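## Task

Take the foam block from the low shelf and set it on the bench top so that the whole block sits in the space between the bench's row of cartons and the wall. The cartons must stay where they were, neither moved nor rotated. The robot must not topple or be left leaning, or the task fails. The block must stay there by itself; it does not count if the robot is holding it in place at the end.

## Robot and tools

ROBOT. A LinearBot: a base that can drive in any direction, a column about 1.75 m high, and a carriage that slides 1.0 m along it (lift_m). The carriage carries two identical six-joint arms (left, right) with two-finger grippers. Arm bases sit about 0.57 m + lift_m above the floor, 0.27 m forward and 0.33 m to each side of the column; carriage parts reach about 0.15 m below them. A hand can reach 0.78 m from its shoulder but only about 0.38 m below its arm base, so low shelves need the lift lowered. A hand is about 0.16 m long, 0.1 m wide (0.14 m with fingers open). Parked arm: joints 1-6 = 0, 0.05, 0.05, 1.45, 0, 0; with both parked the robot's footprint is about 0.95 m wide by 0.7 m long. Cameras: carriage_camera is fixed, facing forward, tilted roughly 20 degrees down; left_wrist_camera and right_wrist_camera look out beyond the fingertips. Images are 672x504 pixels.

FRAMES. Base frame: origin on the floor below the base centre, x forward, y left, z up. left_hand and right_hand are reported in it as the midpoint between the finger pads; quat_wxyz rotates base axes into hand axes (hand z runs along the fingers, hand y is the opening direction; a hand pointing straight up with joints 1, 5, 6 at 0 reads 1, 0, 0, 0). Hand readings drift from truth, more at long reach; under about 1 kg a level hand sags 10-17 cm. Odometry frame is the base frame at scene start; base_odometry counts only wheel rotation, so slip shows as motion. Heading is positive to the left, within -3.142 to 3.142.

execute_actions. Arguments: "actions", a list holding one action or none (empty list = just report state and images); optional "cameras", a list of carriage_camera, left_wrist_camera, right_wrist_camera or all (omitted, null or ["all"] = every camera; [] = none). An action may have "base", "joints" or both, and its motions start at once.
- base: one single relative move, an offset from the base position in the latest reported state. translate_m: metres, forward positive, -2 to 2. strafe_m: metres, left positive, -2 to 2. rotate_rad: radians, counter-clockwise (left) positive, -6.3 to 6.3.
- joints: a flat dictionary of absolute targets, each arm's joints named separately (left_... and right_...). lift_m: metres, 0 to 1. joint1_rad: -2.617 to 3.054, swings the arm about vertical, 0 straight ahead, positive to the left. joint2_rad (shoulder): 0 to 3.141; 0 upper arm level pointing back, 1.57 vertical, 3.14 level pointing forward. joint3_rad (elbow): 0 to 3.141, 0 fully folded, 3.14 straight. joint4_rad (wrist pitch): -1.57 to 1.57, 0 in line with forearm, positive tips fingertips up. joint5_rad (wrist yaw): -1.57 to 1.57, positive swings fingertips to the right (opposite sense to joint1). joint6_rad (roll about the finger axis): -2.094 to 2.094, positive is clockwise looking from the forearm. gripper_m: pad gap in metres, 0 to 0.093.
Joints left out may keep pushing toward an earlier target. An action ends within 15 s. Arms move up to 1.8 rad/s (joints 1-3) and 2.7 rad/s (joints 4-6). Any unknown key or out-of-range number rejects the whole call with no motion. If a call's result reports a stop, the remaining execute_actions, wait and finished_scene calls in that same reply are skipped. Between calls the robot keeps holding the last command.

wait: "seconds", 0 to 10; commands nothing and returns state and images.
zoom_image: "camera" plus "region" [x0, y0, x1, y1] in pixels of that camera's latest full image, origin top-left, at most 504 by 504.
read_manual: optional "section" ("licences"); only licence text, no motion.
finished_scene: "scene" (1 or 2); closes that scene for good and says whether the goal was met. A reply with no tool call ends all remaining work.

RESULT LINES. base_status and joint_status tell how each motion of the last accepted action ended: "done" (within tolerance; for the base, wheels turned the commanded amount, slip or not; a 1-2 mm move may stop short yet say done); "off_target" (resting away from target, maybe still pushing; normal for a gripper that is holding something); "contact_stop" or "time_out" (old target dropped, holds where it stopped). "joint command not followed" with a "cause:" line means a self-collision check blocked an arm's targets; affected joints read "not_followed" and those targets may be retried later. The gripper still acts. To untangle, first move only the blocked arm clear, then the other in a later call. on_its_own covers what the call did not command; "held at" gives the held target, not the actual position. motor_effort is percent of maximum (sign toward higher joint values, peak in brackets), with sizeable fixed errors and noise; lift_m effort rises with load, and if it keeps dropping while lowering, the hand or load is resting on something. A drive_wheels value at rest clearly above a free move means the base is pressing on something. JOINT TORQUES list arm joint outputs, offset and noisy. "ARM HIT" means an arm struck the robot hard. MOTOR HOT appears from 75 °C; OVER-TEMPERATURE FAULT at 90 °C stops that arm 10 s, and at 100 °C the arm goes limp and drops. Heat-stopped keys read "limit_stop_at_motor_heat"; resend targets. Outstretched arms heat quickly even when empty. Results with pictures list cameras whose calibration numbers have changed; a "pictures" line names the image order.

CAUTIONS. The base halts with contact_stop on strong wheel effort or an arm being pushed, but late or not at all, and arms are unwatched during turns; it may roll about 0.3 m further after an arm touches. After a blocked drive, back off about 0.2 m (or turn back), repeat if still pressed. Arms and grippers have no contact stop and spring to target once free. The robot topples with no warning when the carriage is high, arms extended, loaded, pulling, or stopped hard; never reverse into a table edge the column may meet. Keep the two arms from hitting or pressing each other. Grip force is about 45-60 N per pad. Avoid dropping the object, bumping or rotating the cartons, and leaving the item resting on the gripper. Objects may get nudged occasionally.

Each tool is called after "Call:" as a command line: name --argument value for each argument, lists and objects as JSON in quotes; but a table of rows of numbers goes row by row, as --pt "numbers of a row", without its own name.

## Session

I'll start by looking at the current state and images.

Call:
execute_actions --actions '[]'

Scene clock: 0.00 s.
Joint torques (N m, as the arm reports them, + toward a larger angle): no reading
base_odometry: x=+0.000 y=+0.000 heading=+0.000 (m, m, rad; odometry frame)
base_status: not commanded
joint_positions: lift_m=+0.303 left_joint1_rad=+0.007 left_joint2_rad=+0.048 left_joint3_rad=+0.027 left_joint4_rad=+1.450 left_joint5_rad=+0.030 left_joint6_rad=-0.028 left_gripper_m=+0.094 right_joint1_rad=-0.007 right_joint2_rad=+0.038 right_joint3_rad=+0.060 right_joint4_rad=+1.406 right_joint5_rad=-0.012 right_joint6_rad=-0.039 right_gripper_m=+0.095
joint_status: not commanded
motor_effort: lift_m=+33 drive_wheels=-1 (%)
left_hand: x=+0.2992 y=+0.3385 z=+1.2835 quat_wxyz=(+0.997, +0.014, +0.071, -0.012) (m; base frame)
right_hand: x=+0.2966 y=-0.3417 z=+1.2916 quat_wxyz=(+0.997, -0.007, +0.071, -0.022) (m; base frame)
pictures: carriage_camera, left_wrist_camera, right_wrist_camera
Images, in order (width x height): carriage_camera 672x504, left_wrist_camera 672x504, right_wrist_camera 672x504.

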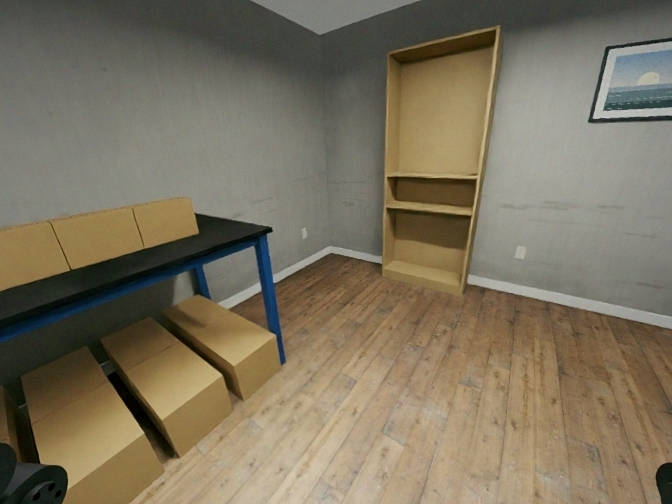

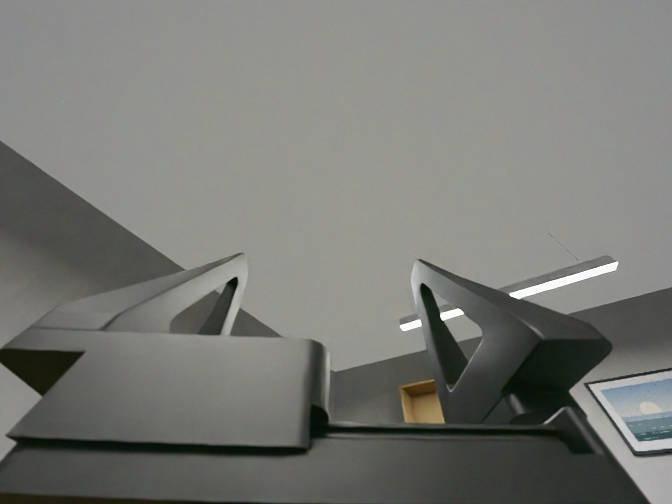

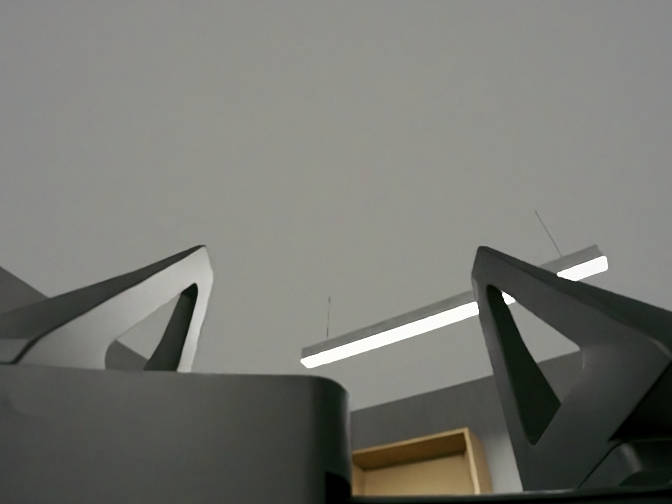

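Call:
zoom_image --camera "carriage_camera" --region '[340, 120, 540, 320]'

Call:
zoom_image --camera "carriage_camera" --region '[0, 170, 330, 504]'

Region (340, 120, 540, 320) of carriage_camera's 672x504 image, scaled by 2.520, with more detail than that image has.

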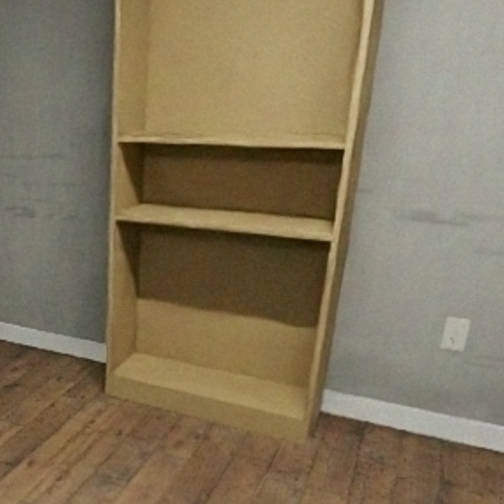

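Region (0, 170, 330, 504) of carriage_camera's 672x504 image, scaled by 1.509, with more detail than that image has; it fills the left 498 columns of this view, and the rest is white.

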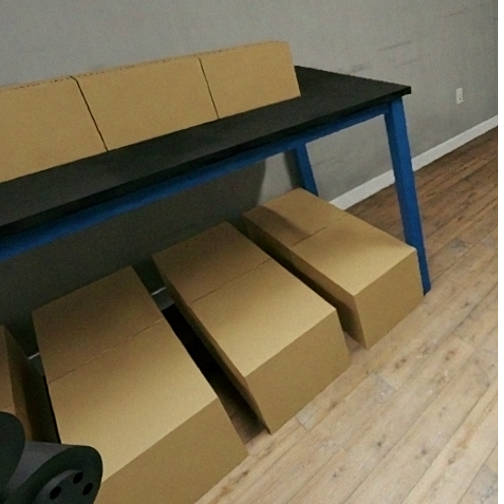

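Call:
execute_actions --actions '[{"base": {"rotate_rad": -1.6}}]' --cameras '["carriage_camera"]'

Scene clock: 3.67 s.
Joint torques (N m, as the arm reports them, + toward a larger angle): left_arm=[-0.16  4.2   7.4  -0.3  -0.05 -0.06] | right_arm=[ 0.23  4.2   5.72 -0.22  0.05  0.09]
base_odometry: x=+0.000 y=+0.000 heading=-1.600 (m, m, rad; odometry frame)
base_status: done
joint_positions: lift_m=+0.303 left_joint1_rad=+0.007 left_joint2_rad=+0.048 left_joint3_rad=+0.027 left_joint4_rad=+1.449 left_joint5_rad=+0.030 left_joint6_rad=-0.028 left_gripper_m=+0.094 right_joint1_rad=-0.007 right_joint2_rad=+0.038 right_joint3_rad=+0.060 right_joint4_rad=+1.405 right_joint5_rad=-0.012 right_joint6_rad=-0.039 right_gripper_m=+0.095
joint_status: not commanded
motor_effort: lift_m=+34(33) drive_wheels=+1(3) (%)
left_hand: x=+0.2995 y=+0.3385 z=+1.2835 quat_wxyz=(+0.997, +0.014, +0.072, -0.012) (m; base frame)
right_hand: x=+0.2967 y=-0.3417 z=+1.2916 quat_wxyz=(+0.997, -0.007, +0.071, -0.022) (m; base frame)
pictures: carriage_camera
Images, in order (width x height): carriage_camera 672x504.

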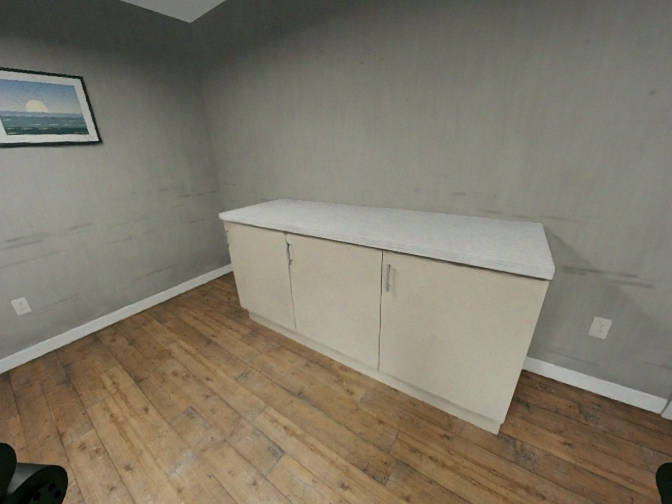

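Call:
execute_actions --actions '[{"base": {"rotate_rad": -1.6}}]' --cameras '["carriage_camera"]'

Scene clock: 6.83 s.
Joint torques (N m, as the arm reports them, + toward a larger angle): left_arm=[-0.14  4.05  7.69 -0.32 -0.07 -0.03] | right_arm=[ 0.24  4.24  5.78 -0.19  0.05  0.08]
base_odometry: x=+0.000 y=+0.000 heading=+3.084 (m, m, rad; odometry frame)
base_status: done
joint_positions: lift_m=+0.303 left_joint1_rad=+0.007 left_joint2_rad=+0.048 left_joint3_rad=+0.027 left_joint4_rad=+1.448 left_joint5_rad=+0.030 left_joint6_rad=-0.028 left_gripper_m=+0.094 right_joint1_rad=-0.007 right_joint2_rad=+0.038 right_joint3_rad=+0.060 right_joint4_rad=+1.405 right_joint5_rad=-0.012 right_joint6_rad=-0.039 right_gripper_m=+0.095
joint_status: not commanded
motor_effort: lift_m=+34(33) drive_wheels=+0(11) (%)
left_hand: x=+0.2997 y=+0.3385 z=+1.2835 quat_wxyz=(+0.997, +0.014, +0.072, -0.012) (m; base frame)
right_hand: x=+0.2967 y=-0.3417 z=+1.2916 quat_wxyz=(+0.997, -0.007, +0.071, -0.022) (m; base frame)
pictures: carriage_camera
Images, in order (width x height): carriage_camera 672x504.

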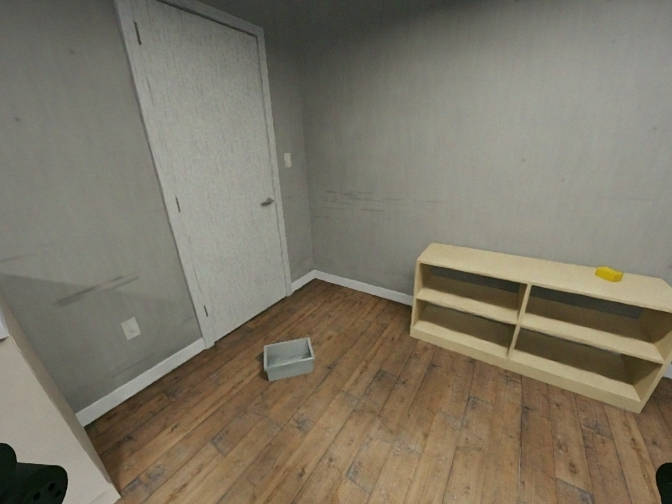

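Call:
zoom_image --camera "carriage_camera" --region '[400, 220, 672, 430]'

Call:
zoom_image --camera "carriage_camera" --region '[570, 245, 650, 305]'

Region (400, 220, 672, 430) of carriage_camera's 672x504 image, scaled by 1.853, with more detail than that image has; it fills the top 389 rows of this view, and the rest is white.

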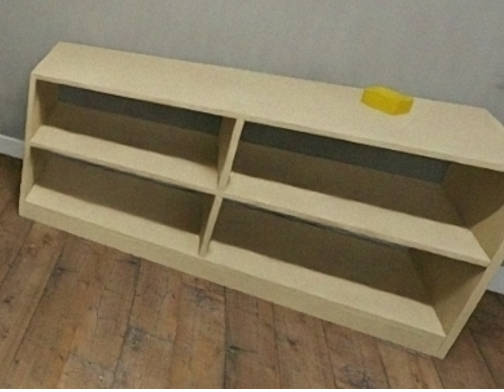

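Region (570, 245, 650, 305) of carriage_camera's 672x504 image, scaled by 6.300, with more detail than that image has; it fills the top 378 rows of this view, and the rest is white.

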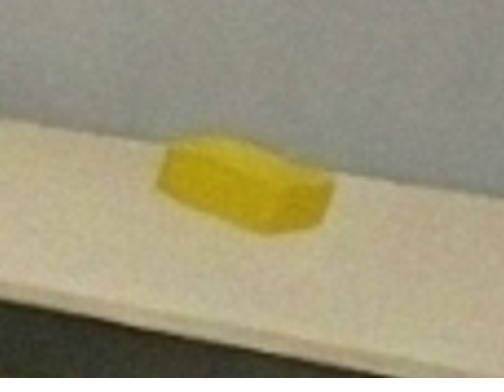

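Call:
execute_actions --actions '[{"base": {"rotate_rad": -0.57}}]' --cameras '["carriage_camera"]'

Scene clock: 9.57 s.
Joint torques (N m, as the arm reports them, + toward a larger angle): left_arm=[-0.01  4.    7.64 -0.32 -0.07 -0.05] | right_arm=[ 0.24  4.13  5.71 -0.2   0.05  0.09]
base_odometry: x=+0.000 y=+0.000 heading=+2.514 (m, m, rad; odometry frame)
base_status: done
joint_positions: lift_m=+0.303 left_joint1_rad=+0.007 left_joint2_rad=+0.048 left_joint3_rad=+0.027 left_joint4_rad=+1.448 left_joint5_rad=+0.030 left_joint6_rad=-0.028 left_gripper_m=+0.094 right_joint1_rad=-0.007 right_joint2_rad=+0.038 right_joint3_rad=+0.060 right_joint4_rad=+1.405 right_joint5_rad=-0.012 right_joint6_rad=-0.039 right_gripper_m=+0.095
joint_status: not commanded
motor_effort: lift_m=+34(34) drive_wheels=+1(10) (%)
left_hand: x=+0.2997 y=+0.3385 z=+1.2835 quat_wxyz=(+0.997, +0.014, +0.072, -0.012) (m; base frame)
right_hand: x=+0.2967 y=-0.3417 z=+1.2916 quat_wxyz=(+0.997, -0.007, +0.071, -0.022) (m; base frame)
pictures: carriage_camera
Images, in order (width x height): carriage_camera 672x504.

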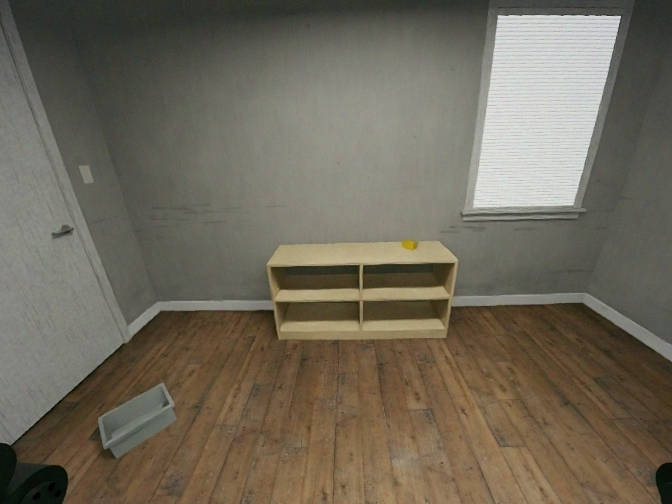

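Call:
zoom_image --camera "carriage_camera" --region '[250, 220, 480, 360]'

Call:
zoom_image --camera "carriage_camera" --region '[380, 225, 440, 270]'

Region (250, 220, 480, 360) of carriage_camera's 672x504 image, scaled by 2.191, with more detail than that image has; it fills the top 307 rows of this view, and the rest is white.

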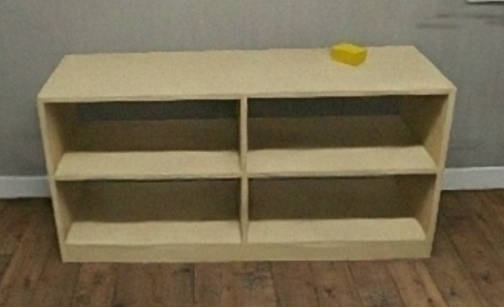

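Region (380, 225, 440, 270) of carriage_camera's 672x504 image, scaled by 8.400, with more detail than that image has; it fills the top 378 rows of this view, and the rest is white.

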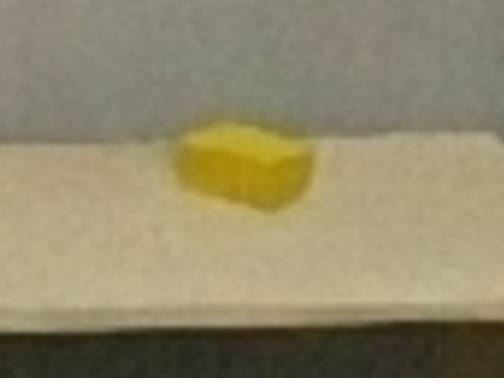

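Call:
execute_actions --actions '[{"base": {"translate_m": 0.7}, "joints": {"right_joint1_rad": -0.3, "right_joint4_rad": 0.0, "right_joint5_rad": 1.5}}]' --cameras '["carriage_camera", "right_wrist_camera"]'

Scene clock: 15.47 s.
Joint torques (N m, as the arm reports them, + toward a larger angle): left_arm=[-0.23  3.8   7.76 -0.3  -0.08 -0.07] | right_arm=[-0.44  2.73  7.17  1.66  0.11  0.08]
base_odometry: x=-0.566 y=+0.412 heading=+2.513 (m, m, rad; odometry frame)
base_status: done
joint_positions: lift_m=+0.303 left_joint1_rad=+0.007 left_joint2_rad=+0.048 left_joint3_rad=+0.027 left_joint4_rad=+1.448 left_joint5_rad=+0.030 left_joint6_rad=-0.028 left_gripper_m=+0.094 right_joint1_rad=-0.292 right_joint2_rad=+0.038 right_joint3_rad=+0.060 right_joint4_rad=+0.010 right_joint5_rad=+1.491 right_joint6_rad=-0.039 right_gripper_m=+0.095
joint_status: all done
motor_effort: lift_m=+34(34) drive_wheels=-8(11) (%)
left_hand: x=+0.2997 y=+0.3385 z=+1.2835 quat_wxyz=(+0.997, +0.014, +0.072, -0.012) (m; base frame)
right_hand: x=+0.2965 y=-0.5328 z=+1.0510 quat_wxyz=(+0.443, +0.548, +0.446, -0.552) (m; base frame)
pictures: carriage_camera, right_wrist_camera
camera_calibration (this result's frames):
right_wrist_camera: T_world_to_cam=[[-0.979824, 0.199659, 0.00897475, 0.388923], [0.10412, 0.548269, -0.829795, 1.14423], [-0.170597, -0.812119, -0.557996, 0.327032], [0, 0, 0, 1]] pos_world=[0.317729, -0.439407, 1.12847]
Images, in order (width x height): carriage_camera 672x504, right_wrist_camera 672x504.

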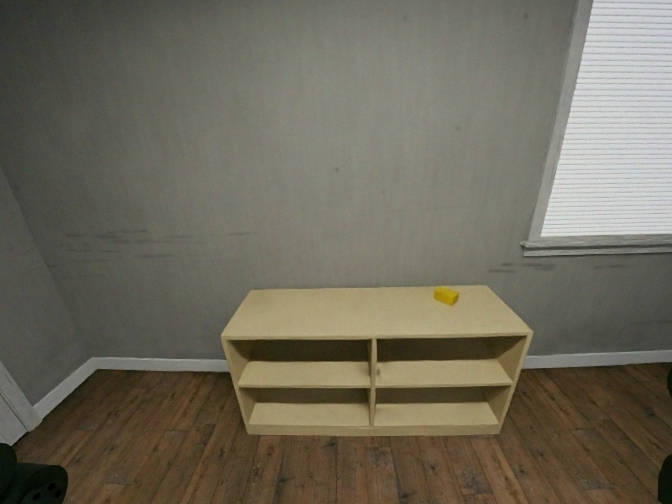

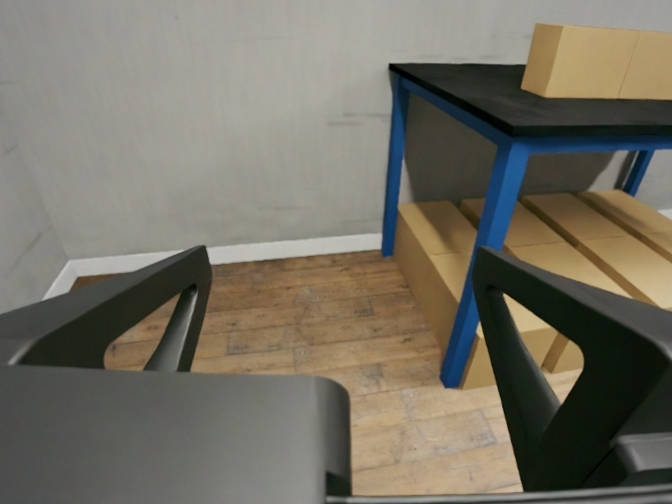

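Call:
zoom_image --camera "right_wrist_camera" --region '[372, 0, 672, 200]'

Call:
zoom_image --camera "carriage_camera" --region '[410, 270, 490, 330]'

Call:
zoom_image --camera "carriage_camera" --region '[210, 270, 550, 450]'

Region (372, 0, 672, 200) of right_wrist_camera's 672x504 image, scaled by 1.680, with more detail than that image has.

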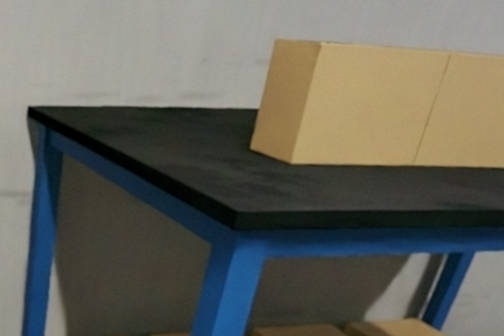

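Region (410, 270, 490, 330) of carriage_camera's 672x504 image, scaled by 6.300, with more detail than that image has; it fills the top 378 rows of this view, and the rest is white.

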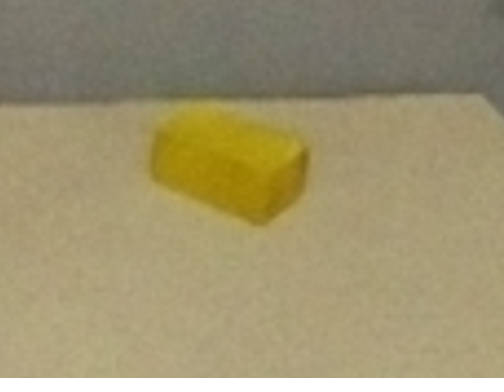

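Region (210, 270, 550, 450) of carriage_camera's 672x504 image, scaled by 1.482, with more detail than that image has; it fills the top 267 rows of this view, and the rest is white.

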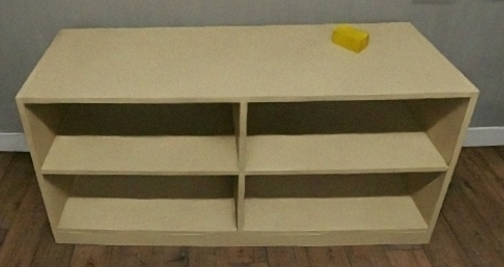

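Call:
execute_actions --actions '[{"base": {"translate_m": 0.55}, "joints": {"lift_m": 0.36, "right_joint1_rad": -0.493, "right_joint2_rad": 2.551, "right_joint3_rad": 1.267, "right_joint4_rad": -0.076, "right_joint5_rad": -0.483, "right_joint6_rad": -1.139, "right_gripper_m": 0.093}}]' --cameras '["carriage_camera", "right_wrist_camera"]'

Scene clock: 22.00 s.
Joint torques (N m, as the arm reports them, + toward a larger angle): left_arm=[-0.08  4.04  7.61 -0.3  -0.11 -0.05] | right_arm=[ -0.41 -11.76   3.54   0.9   -0.42  -0.01]
base_odometry: x=-1.011 y=+0.735 heading=+2.513 (m, m, rad; odometry frame)
base_status: done
joint_positions: lift_m=+0.360 left_joint1_rad=+0.007 left_joint2_rad=+0.048 left_joint3_rad=+0.027 left_joint4_rad=+1.449 left_joint5_rad=+0.030 left_joint6_rad=-0.028 left_gripper_m=+0.094 right_joint1_rad=-0.486 right_joint2_rad=+2.544 right_joint3_rad=+1.271 right_joint4_rad=-0.072 right_joint5_rad=-0.473 right_joint6_rad=-1.131 right_gripper_m=+0.093
joint_status: all done
motor_effort: lift_m=+36(44) drive_wheels=-9(7) (%)
left_hand: x=+0.2995 y=+0.3386 z=+1.3407 quat_wxyz=(+0.997, +0.014, +0.072, -0.012) (m; base frame)
right_hand: x=+0.6684 y=-0.4696 z=+0.7407 quat_wxyz=(+0.244, -0.331, +0.908, +0.082) (m; base frame)
pictures: carriage_camera, right_wrist_camera
camera_calibration (this result's frames):
carriage_camera: T_world_to_cam=[[0.0169637, -0.998857, -0.0446768, 0.0596404], [-0.354246, 0.0357806, -0.934468, 1.30358], [0.934998, 0.0316786, -0.353234, 0.311964], [0, 0, 0, 1]] pos_world=[0.16909, 0.00304684, 1.33101]
right_wrist_camera: T_world_to_cam=[[0.646615, -0.762799, 0.00510223, -0.792746], [-0.760925, -0.644527, 0.074682, 0.161462], [-0.0536789, -0.0521729, -0.997194, 0.872607], [0, 0, 0, 1]] pos_world=[0.682303, -0.455113, 0.862145]
Images, in order (width x height): carriage_camera 672x504, right_wrist_camera 672x504.

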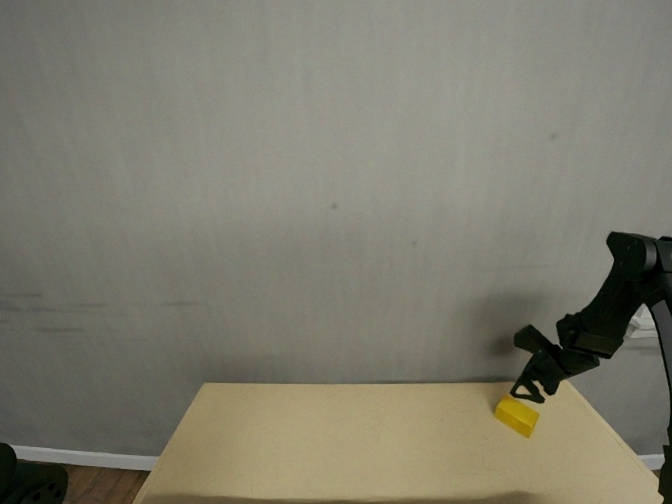

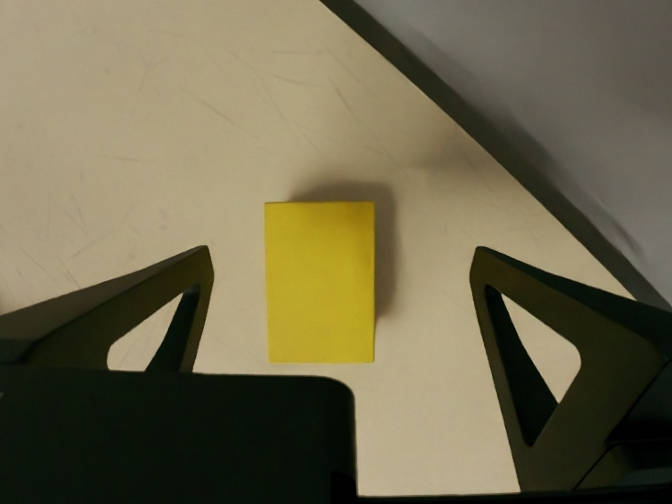

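Call:
execute_actions --actions '[{"base": {"translate_m": -0.018}, "joints": {"lift_m": 0.305}}]' --cameras '["carriage_camera", "right_wrist_camera"]'

Scene clock: 23.33 s.
Joint torques (N m, as the arm reports them, + toward a larger angle): left_arm=[-0.24  3.99  7.52 -0.33 -0.07 -0.07] | right_arm=[ -0.26 -12.17   3.47   0.9   -0.38  -0.01]
base_odometry: x=-0.996 y=+0.725 heading=+2.512 (m, m, rad; odometry frame)
base_status: done
joint_positions: lift_m=+0.305 left_joint1_rad=+0.007 left_joint2_rad=+0.048 left_joint3_rad=+0.027 left_joint4_rad=+1.449 left_joint5_rad=+0.030 left_joint6_rad=-0.028 left_gripper_m=+0.094 right_joint1_rad=-0.486 right_joint2_rad=+2.549 right_joint3_rad=+1.271 right_joint4_rad=-0.076 right_joint5_rad=-0.477 right_joint6_rad=-1.131 right_gripper_m=+0.093
joint_status: all done
motor_effort: lift_m=+29(31) drive_wheels=-6(10) (%)
left_hand: x=+0.2995 y=+0.3386 z=+1.2862 quat_wxyz=(+0.997, +0.014, +0.072, -0.012) (m; base frame)
right_hand: x=+0.6667 y=-0.4682 z=+0.6844 quat_wxyz=(+0.243, -0.330, +0.908, +0.086) (m; base frame)
pictures: carriage_camera, right_wrist_camera
camera_calibration (this result's frames):
carriage_camera: T_world_to_cam=[[0.0169637, -0.998857, -0.0446768, 0.057206], [-0.354246, 0.0357806, -0.934468, 1.25266], [0.934998, 0.0316786, -0.353234, 0.292716], [0, 0, 0, 1]] pos_world=[0.16909, 0.00304684, 1.27652]
right_wrist_camera: T_world_to_cam=[[0.647282, -0.76224, -0.00402123, -0.784138], [-0.759963, -0.645739, 0.0740106, 0.164531], [-0.0590105, -0.0448497, -0.997249, 0.82346], [0, 0, 0, 1]] pos_world=[0.681189, -0.454525, 0.805865]
Images, in order (width x height): carriage_camera 672x504, right_wrist_camera 672x504.

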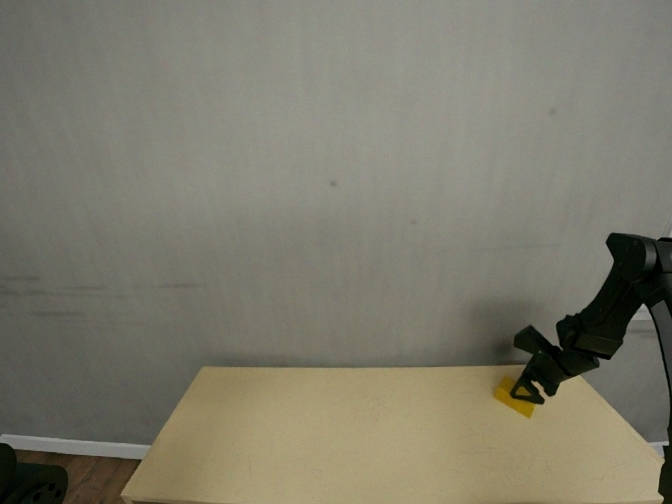

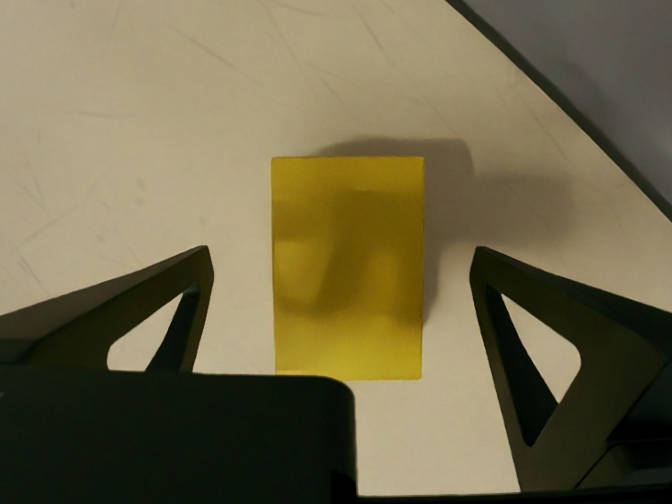

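Call:
execute_actions --actions '[{"joints": {"lift_m": 0.261}}]' --cameras '["carriage_camera", "right_wrist_camera"]'

Scene clock: 24.30 s.
Joint torques (N m, as the arm reports them, + toward a larger angle): left_arm=[-0.08  3.87  7.55 -0.36 -0.07 -0.04] | right_arm=[ -0.24 -12.12   3.51   0.91  -0.36  -0.01]
base_odometry: x=-0.996 y=+0.725 heading=+2.512 (m, m, rad; odometry frame)
base_status: not commanded
joint_positions: lift_m=+0.261 left_joint1_rad=+0.007 left_joint2_rad=+0.048 left_joint3_rad=+0.027 left_joint4_rad=+1.449 left_joint5_rad=+0.030 left_joint6_rad=-0.028 left_gripper_m=+0.094 right_joint1_rad=-0.486 right_joint2_rad=+2.548 right_joint3_rad=+1.271 right_joint4_rad=-0.075 right_joint5_rad=-0.478 right_joint6_rad=-1.131 right_gripper_m=+0.093
joint_status: all done
motor_effort: lift_m=+29(31) drive_wheels=+0(1) (%)
left_hand: x=+0.2995 y=+0.3386 z=+1.2422 quat_wxyz=(+0.997, +0.014, +0.072, -0.012) (m; base frame)
right_hand: x=+0.6670 y=-0.4681 z=+0.6407 quat_wxyz=(+0.243, -0.331, +0.908, +0.086) (m; base frame)
pictures: carriage_camera, right_wrist_camera
camera_calibration (this result's frames):
carriage_camera: T_world_to_cam=[[0.0169637, -0.998857, -0.0446768, 0.0552399], [-0.354246, 0.0357806, -0.934468, 1.21154], [0.934998, 0.0316786, -0.353234, 0.277172], [0, 0, 0, 1]] pos_world=[0.16909, 0.00304684, 1.23252]
right_wrist_camera: T_world_to_cam=[[0.647792, -0.76181, -0.00332147, -0.78505], [-0.75967, -0.646287, 0.0722103, 0.168776], [-0.0571572, -0.0442541, -0.997384, 0.779032], [0, 0, 0, 1]] pos_world=[0.681291, -0.454506, 0.762199]
Images, in order (width x height): carriage_camera 672x504, right_wrist_camera 672x504.

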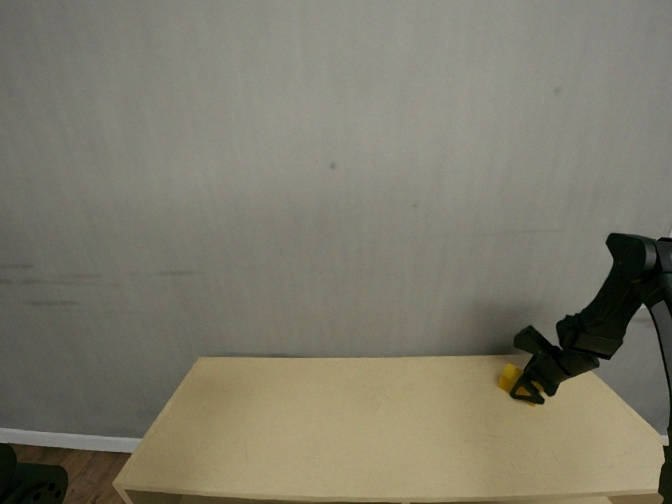

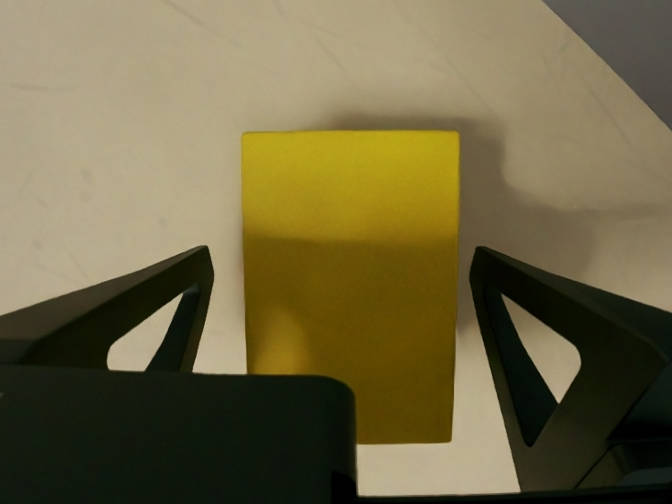

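Call:
zoom_image --camera "carriage_camera" --region '[470, 310, 610, 430]'

Region (470, 310, 610, 430) of carriage_camera's 672x504 image, scaled by 3.600, with more detail than that image has; it fills the top 432 rows of this view, and the rest is white.

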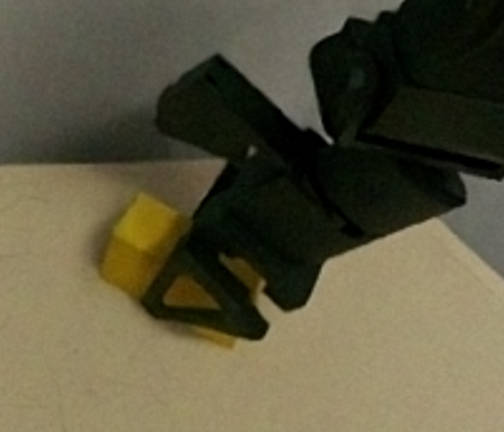

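Call:
execute_actions --actions '[{"joints": {"right_gripper_m": 0.045}}]' --cameras '["right_wrist_camera"]'

Scene clock: 25.03 s.
Joint torques (N m, as the arm reports them, + toward a larger angle): left_arm=[-0.14  4.09  7.59 -0.32 -0.04 -0.03] | right_arm=[ -0.31 -12.15   3.56   0.92  -0.35  -0.01]
base_odometry: x=-0.996 y=+0.725 heading=+2.512 (m, m, rad; odometry frame)
base_status: not commanded
joint_positions: lift_m=+0.261 left_joint1_rad=+0.007 left_joint2_rad=+0.048 left_joint3_rad=+0.027 left_joint4_rad=+1.449 left_joint5_rad=+0.030 left_joint6_rad=-0.028 left_gripper_m=+0.094 right_joint1_rad=-0.486 right_joint2_rad=+2.548 right_joint3_rad=+1.271 right_joint4_rad=-0.075 right_joint5_rad=-0.479 right_joint6_rad=-1.131 right_gripper_m=+0.057
joint_status: right_gripper_m off_target (ended at +0.057, target +0.045)
motor_effort: lift_m=+29(28) drive_wheels=+0(0) (%)
left_hand: x=+0.2995 y=+0.3386 z=+1.2422 quat_wxyz=(+0.997, +0.014, +0.072, -0.012) (m; base frame)
right_hand: x=+0.6670 y=-0.4680 z=+0.6407 quat_wxyz=(+0.244, -0.331, +0.908, +0.086) (m; base frame)
pictures: right_wrist_camera
camera_calibration (this result's frames):
right_wrist_camera: T_world_to_cam=[[0.647856, -0.761755, -0.00345955, -0.784951], [-0.759629, -0.646374, 0.0718653, 0.168979], [-0.0569799, -0.0439304, -0.997408, 0.779114], [0, 0, 0, 1]] pos_world=[0.68129, -0.45449, 0.762235]
Images, in order (width x height): right_wrist_camera 672x504.

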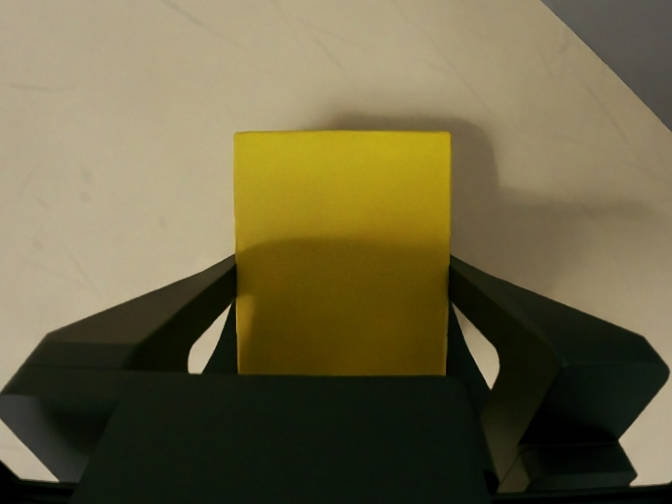

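Call:
execute_actions --actions '[{"base": {"translate_m": -0.3}, "joints": {"lift_m": 0.6}}]' --cameras '["carriage_camera", "right_wrist_camera"]'

Scene clock: 28.03 s.
Joint torques (N m, as the arm reports them, + toward a larger angle): left_arm=[-0.05  3.92  7.55 -0.39 -0.09 -0.06] | right_arm=[ -0.29 -12.12   3.54   0.92  -0.36   0.  ]
base_odometry: x=-0.754 y=+0.548 heading=+2.511 (m, m, rad; odometry frame)
base_status: done
joint_positions: lift_m=+0.600 left_joint1_rad=+0.007 left_joint2_rad=+0.048 left_joint3_rad=+0.027 left_joint4_rad=+1.451 left_joint5_rad=+0.030 left_joint6_rad=-0.028 left_gripper_m=+0.094 right_joint1_rad=-0.487 right_joint2_rad=+2.549 right_joint3_rad=+1.271 right_joint4_rad=-0.076 right_joint5_rad=-0.479 right_joint6_rad=-1.132 right_gripper_m=+0.057
joint_status: all done
motor_effort: lift_m=+35(44) drive_wheels=-10(10) (%)
left_hand: x=+0.2989 y=+0.3385 z=+1.5808 quat_wxyz=(+0.997, +0.014, +0.070, -0.012) (m; base frame)
right_hand: x=+0.6667 y=-0.4680 z=+0.9790 quat_wxyz=(+0.243, -0.330, +0.908, +0.087) (m; base frame)
pictures: carriage_camera, right_wrist_camera
camera_calibration (this result's frames):
carriage_camera: T_world_to_cam=[[0.0169637, -0.998857, -0.0446768, 0.0703636], [-0.354246, 0.0357806, -0.934468, 1.52787], [0.934998, 0.0316786, -0.353234, 0.396746], [0, 0, 0, 1]] pos_world=[0.16909, 0.00304684, 1.57103]
right_wrist_camera: T_world_to_cam=[[0.647875, -0.761731, -0.0048245, -0.782167], [-0.759533, -0.646462, 0.0720865, 0.144123], [-0.0580294, -0.0430387, -0.997387, 1.11765], [0, 0, 0, 1]] pos_world=[0.68107, -0.454528, 1.10057]
Images, in order (width x height): carriage_camera 672x504, right_wrist_camera 672x504.

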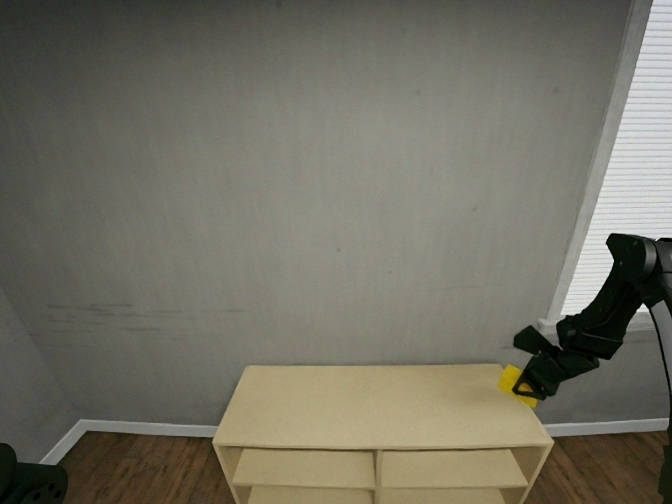

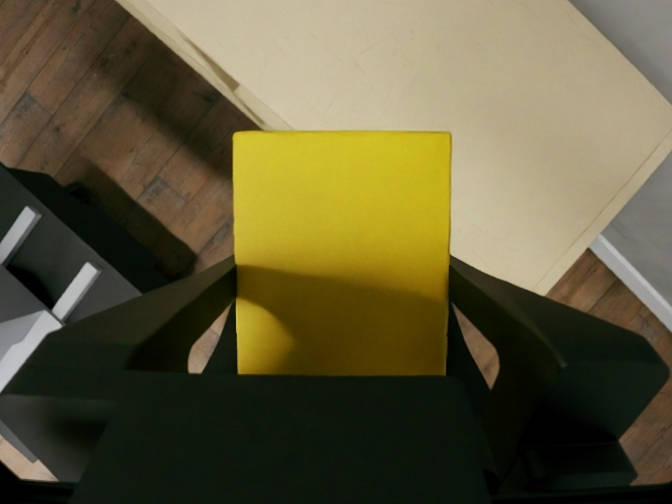

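Call:
zoom_image --camera "right_wrist_camera" --region '[0, 130, 250, 400]'

Region (0, 130, 250, 400) of right_wrist_camera's 672x504 image, scaled by 1.867, with more detail than that image has; it fills the left 467 columns of this view, and the rest is white.

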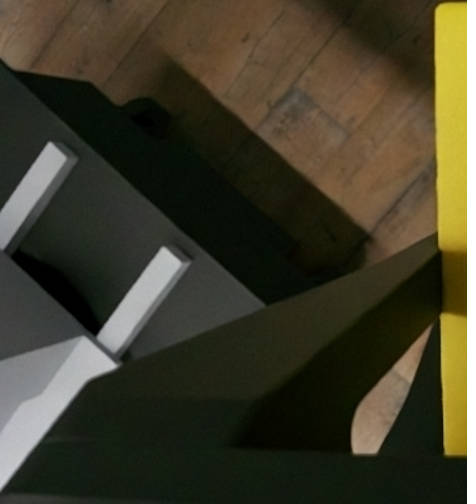

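Call:
execute_actions --actions '[{"base": {"rotate_rad": -1.59}, "joints": {"right_joint1_rad": -1.2, "right_joint2_rad": 1.3, "right_joint3_rad": 0.9, "right_joint4_rad": -0.65, "right_joint5_rad": 0.0, "right_joint6_rad": 0.0}}]' --cameras '["carriage_camera", "right_wrist_camera"]'

Scene clock: 31.60 s.
Joint torques (N m, as the arm reports them, + toward a larger angle): left_arm=[-0.14  4.    7.52 -0.34 -0.04 -0.03] | right_arm=[-0.34 -5.92  6.18  1.62  0.1   0.16]
base_odometry: x=-0.754 y=+0.548 heading=+0.922 (m, m, rad; odometry frame)
base_status: done
joint_positions: lift_m=+0.600 left_joint1_rad=+0.007 left_joint2_rad=+0.048 left_joint3_rad=+0.027 left_joint4_rad=+1.449 left_joint5_rad=+0.030 left_joint6_rad=-0.028 left_gripper_m=+0.094 right_joint1_rad=-1.193 right_joint2_rad=+1.311 right_joint3_rad=+0.913 right_joint4_rad=-0.640 right_joint5_rad=-0.007 right_joint6_rad=-0.007 right_gripper_m=+0.057
joint_status: all done
motor_effort: lift_m=+37(37) drive_wheels=+1(10) (%)
left_hand: x=+0.2994 y=+0.3385 z=+1.5807 quat_wxyz=(+0.997, +0.014, +0.071, -0.012) (m; base frame)
right_hand: x=+0.3832 y=-0.6462 z=+1.2734 quat_wxyz=(+0.219, +0.538, +0.801, -0.146) (m; base frame)
pictures: carriage_camera, right_wrist_camera
camera_calibration (this result's frames):
carriage_camera: T_world_to_cam=[[0.0169637, -0.998857, -0.0446768, 0.0703636], [-0.354246, 0.0357806, -0.934468, 1.52787], [0.934998, 0.0316786, -0.353234, 0.396746], [0, 0, 0, 1]] pos_world=[0.16909, 0.00304684, 1.57103]
right_wrist_camera: T_world_to_cam=[[-0.923045, -0.384558, -0.0101613, 0.119659], [-0.384413, 0.921047, 0.062436, 0.673874], [-0.0146512, 0.0615374, -0.997997, 1.43891], [0, 0, 0, 1]] pos_world=[0.390578, -0.663201, 1.39517]
Images, in order (width x height): carriage_camera 672x504, right_wrist_camera 672x504.

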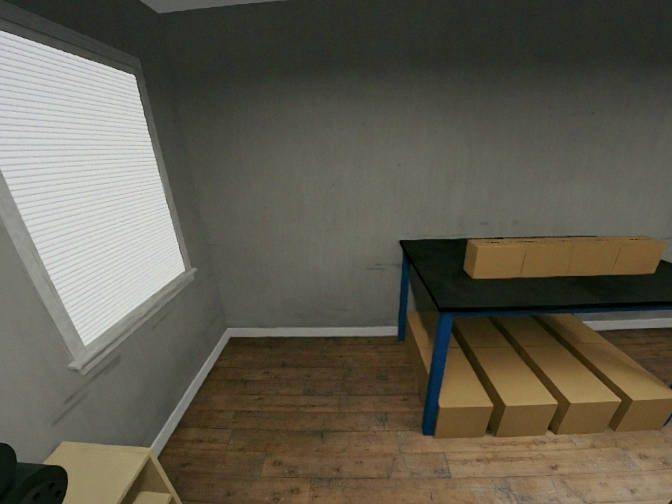

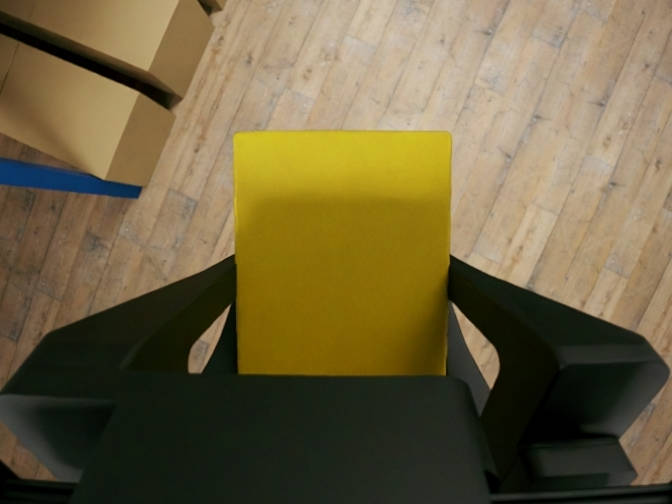

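Call:
zoom_image --camera "carriage_camera" --region '[385, 220, 545, 350]'

Call:
zoom_image --camera "carriage_camera" --region '[200, 300, 520, 460]'

Call:
zoom_image --camera "carriage_camera" --region '[452, 220, 672, 330]'

Region (385, 220, 545, 350) of carriage_camera's 672x504 image, scaled by 3.150, with more detail than that image has; it fills the top 410 rows of this view, and the rest is white.

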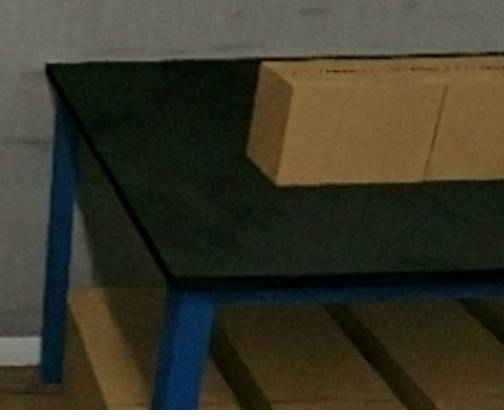

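Region (200, 300, 520, 460) of carriage_camera's 672x504 image, scaled by 1.575, with more detail than that image has.

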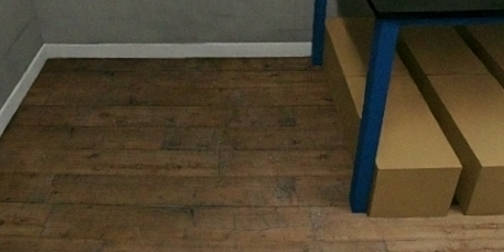

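Region (452, 220, 672, 330) of carriage_camera's 672x504 image, scaled by 2.291, with more detail than that image has.

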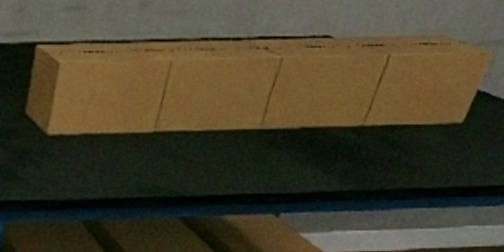

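Call:
execute_actions --actions '[{"base": {"translate_m": 1.42}, "joints": {"right_joint1_rad": -1.42, "right_joint2_rad": 2.33, "right_joint3_rad": 2.017, "right_joint4_rad": -0.73}}]' --cameras '["carriage_camera", "right_wrist_camera"]'

Scene clock: 37.93 s.
Joint torques (N m, as the arm reports them, + toward a larger angle): left_arm=[-0.05  4.12  7.86 -0.38 -0.06 -0.01] | right_arm=[  0.22 -13.88   8.3    1.67   0.06   0.16]
base_odometry: x=+0.106 y=+1.678 heading=+0.921 (m, m, rad; odometry frame)
base_status: done
joint_positions: lift_m=+0.600 left_joint1_rad=+0.007 left_joint2_rad=+0.048 left_joint3_rad=+0.027 left_joint4_rad=+1.450 left_joint5_rad=+0.030 left_joint6_rad=-0.028 left_gripper_m=+0.094 right_joint1_rad=-1.420 right_joint2_rad=+2.321 right_joint3_rad=+2.006 right_joint4_rad=-0.726 right_joint5_rad=-0.004 right_joint6_rad=-0.007 right_gripper_m=+0.057
joint_status: all done
motor_effort: lift_m=+36(36) drive_wheels=-8(15) (%)
left_hand: x=+0.2992 y=+0.3385 z=+1.5808 quat_wxyz=(+0.997, +0.014, +0.071, -0.012) (m; base frame)
right_hand: x=+0.3494 y=-0.9126 z=+1.2319 quat_wxyz=(+0.199, +0.626, +0.735, -0.170) (m; base frame)
pictures: carriage_camera, right_wrist_camera
camera_calibration (this result's frames):
carriage_camera: T_world_to_cam=[[0.0169637, -0.998857, -0.0446768, 0.0703636], [-0.354246, 0.0357806, -0.934468, 1.52787], [0.934998, 0.0316786, -0.353234, 0.396746], [0, 0, 0, 1]] pos_world=[0.16909, 0.00304684, 1.57103]
right_wrist_camera: T_world_to_cam=[[-0.986083, -0.166055, -0.0080899, 0.204424], [-0.166229, 0.983959, 0.0647581, 0.887139], [-0.00279328, 0.0652016, -0.997868, 1.4124], [0, 0, 0, 1]] pos_world=[0.352992, -0.931053, 1.3536]
Images, in order (width x height): carriage_camera 672x504, right_wrist_camera 672x504.

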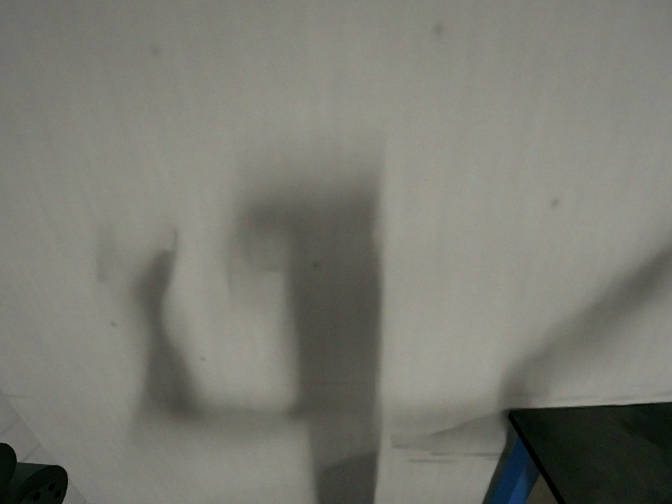

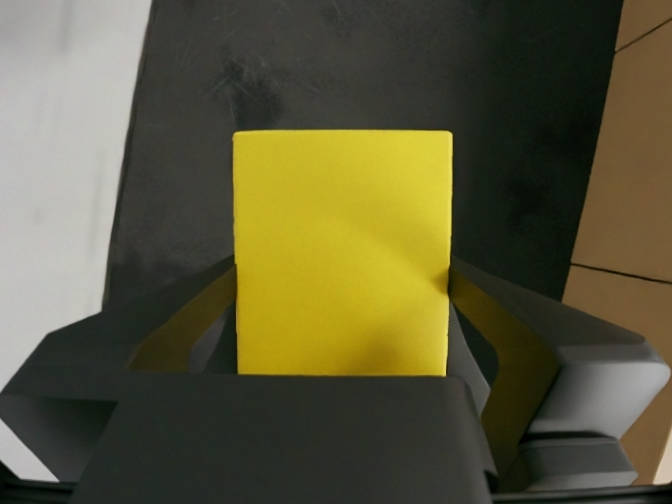

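Call:
execute_actions --actions '[{"joints": {"right_joint2_rad": 2.76, "right_joint3_rad": 1.791, "right_joint4_rad": -0.078}}]' --cameras '["right_wrist_camera"]'

Scene clock: 39.37 s.
Joint torques (N m, as the arm reports them, + toward a larger angle): left_arm=[-0.08  3.87  7.57 -0.35 -0.08 -0.02] | right_arm=[  0.22 -16.01   6.88   1.7    0.07   0.16]
base_odometry: x=+0.106 y=+1.678 heading=+0.921 (m, m, rad; odometry frame)
base_status: not commanded
joint_positions: lift_m=+0.600 left_joint1_rad=+0.007 left_joint2_rad=+0.048 left_joint3_rad=+0.027 left_joint4_rad=+1.450 left_joint5_rad=+0.030 left_joint6_rad=-0.028 left_gripper_m=+0.094 right_joint1_rad=-1.420 right_joint2_rad=+2.768 right_joint3_rad=+1.777 right_joint4_rad=-0.084 right_joint5_rad=-0.004 right_joint6_rad=-0.007 right_gripper_m=+0.057
joint_status: all done
motor_effort: lift_m=+36(37) drive_wheels=-8(10) (%)
left_hand: x=+0.2992 y=+0.3385 z=+1.5808 quat_wxyz=(+0.997, +0.014, +0.071, -0.012) (m; base frame)
right_hand: x=+0.3481 y=-0.9040 z=+0.9778 quat_wxyz=(+0.187, +0.629, +0.738, -0.159) (m; base frame)
pictures: right_wrist_camera
camera_calibration (this result's frames):
right_wrist_camera: T_world_to_cam=[[-0.986126, -0.165771, -0.00862548, 0.2033], [-0.165805, 0.98118, 0.0989694, 0.858793], [-0.00794314, 0.0990265, -0.995053, 1.18783], [0, 0, 0, 1]] pos_world=[0.352308, -0.926556, 1.09872]
Images, in order (width x height): right_wrist_camera 672x504.

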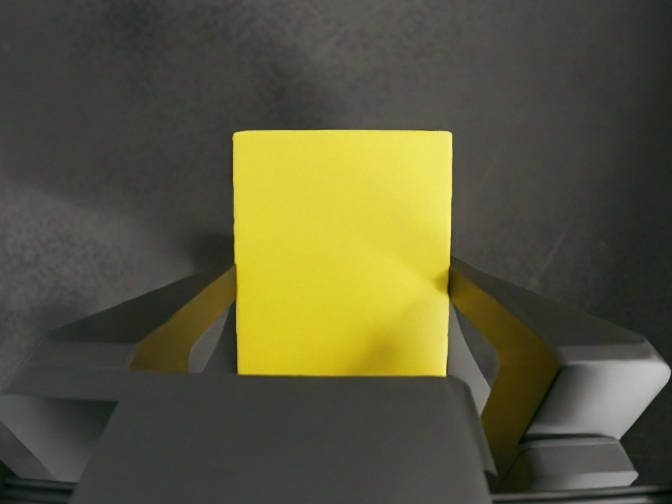

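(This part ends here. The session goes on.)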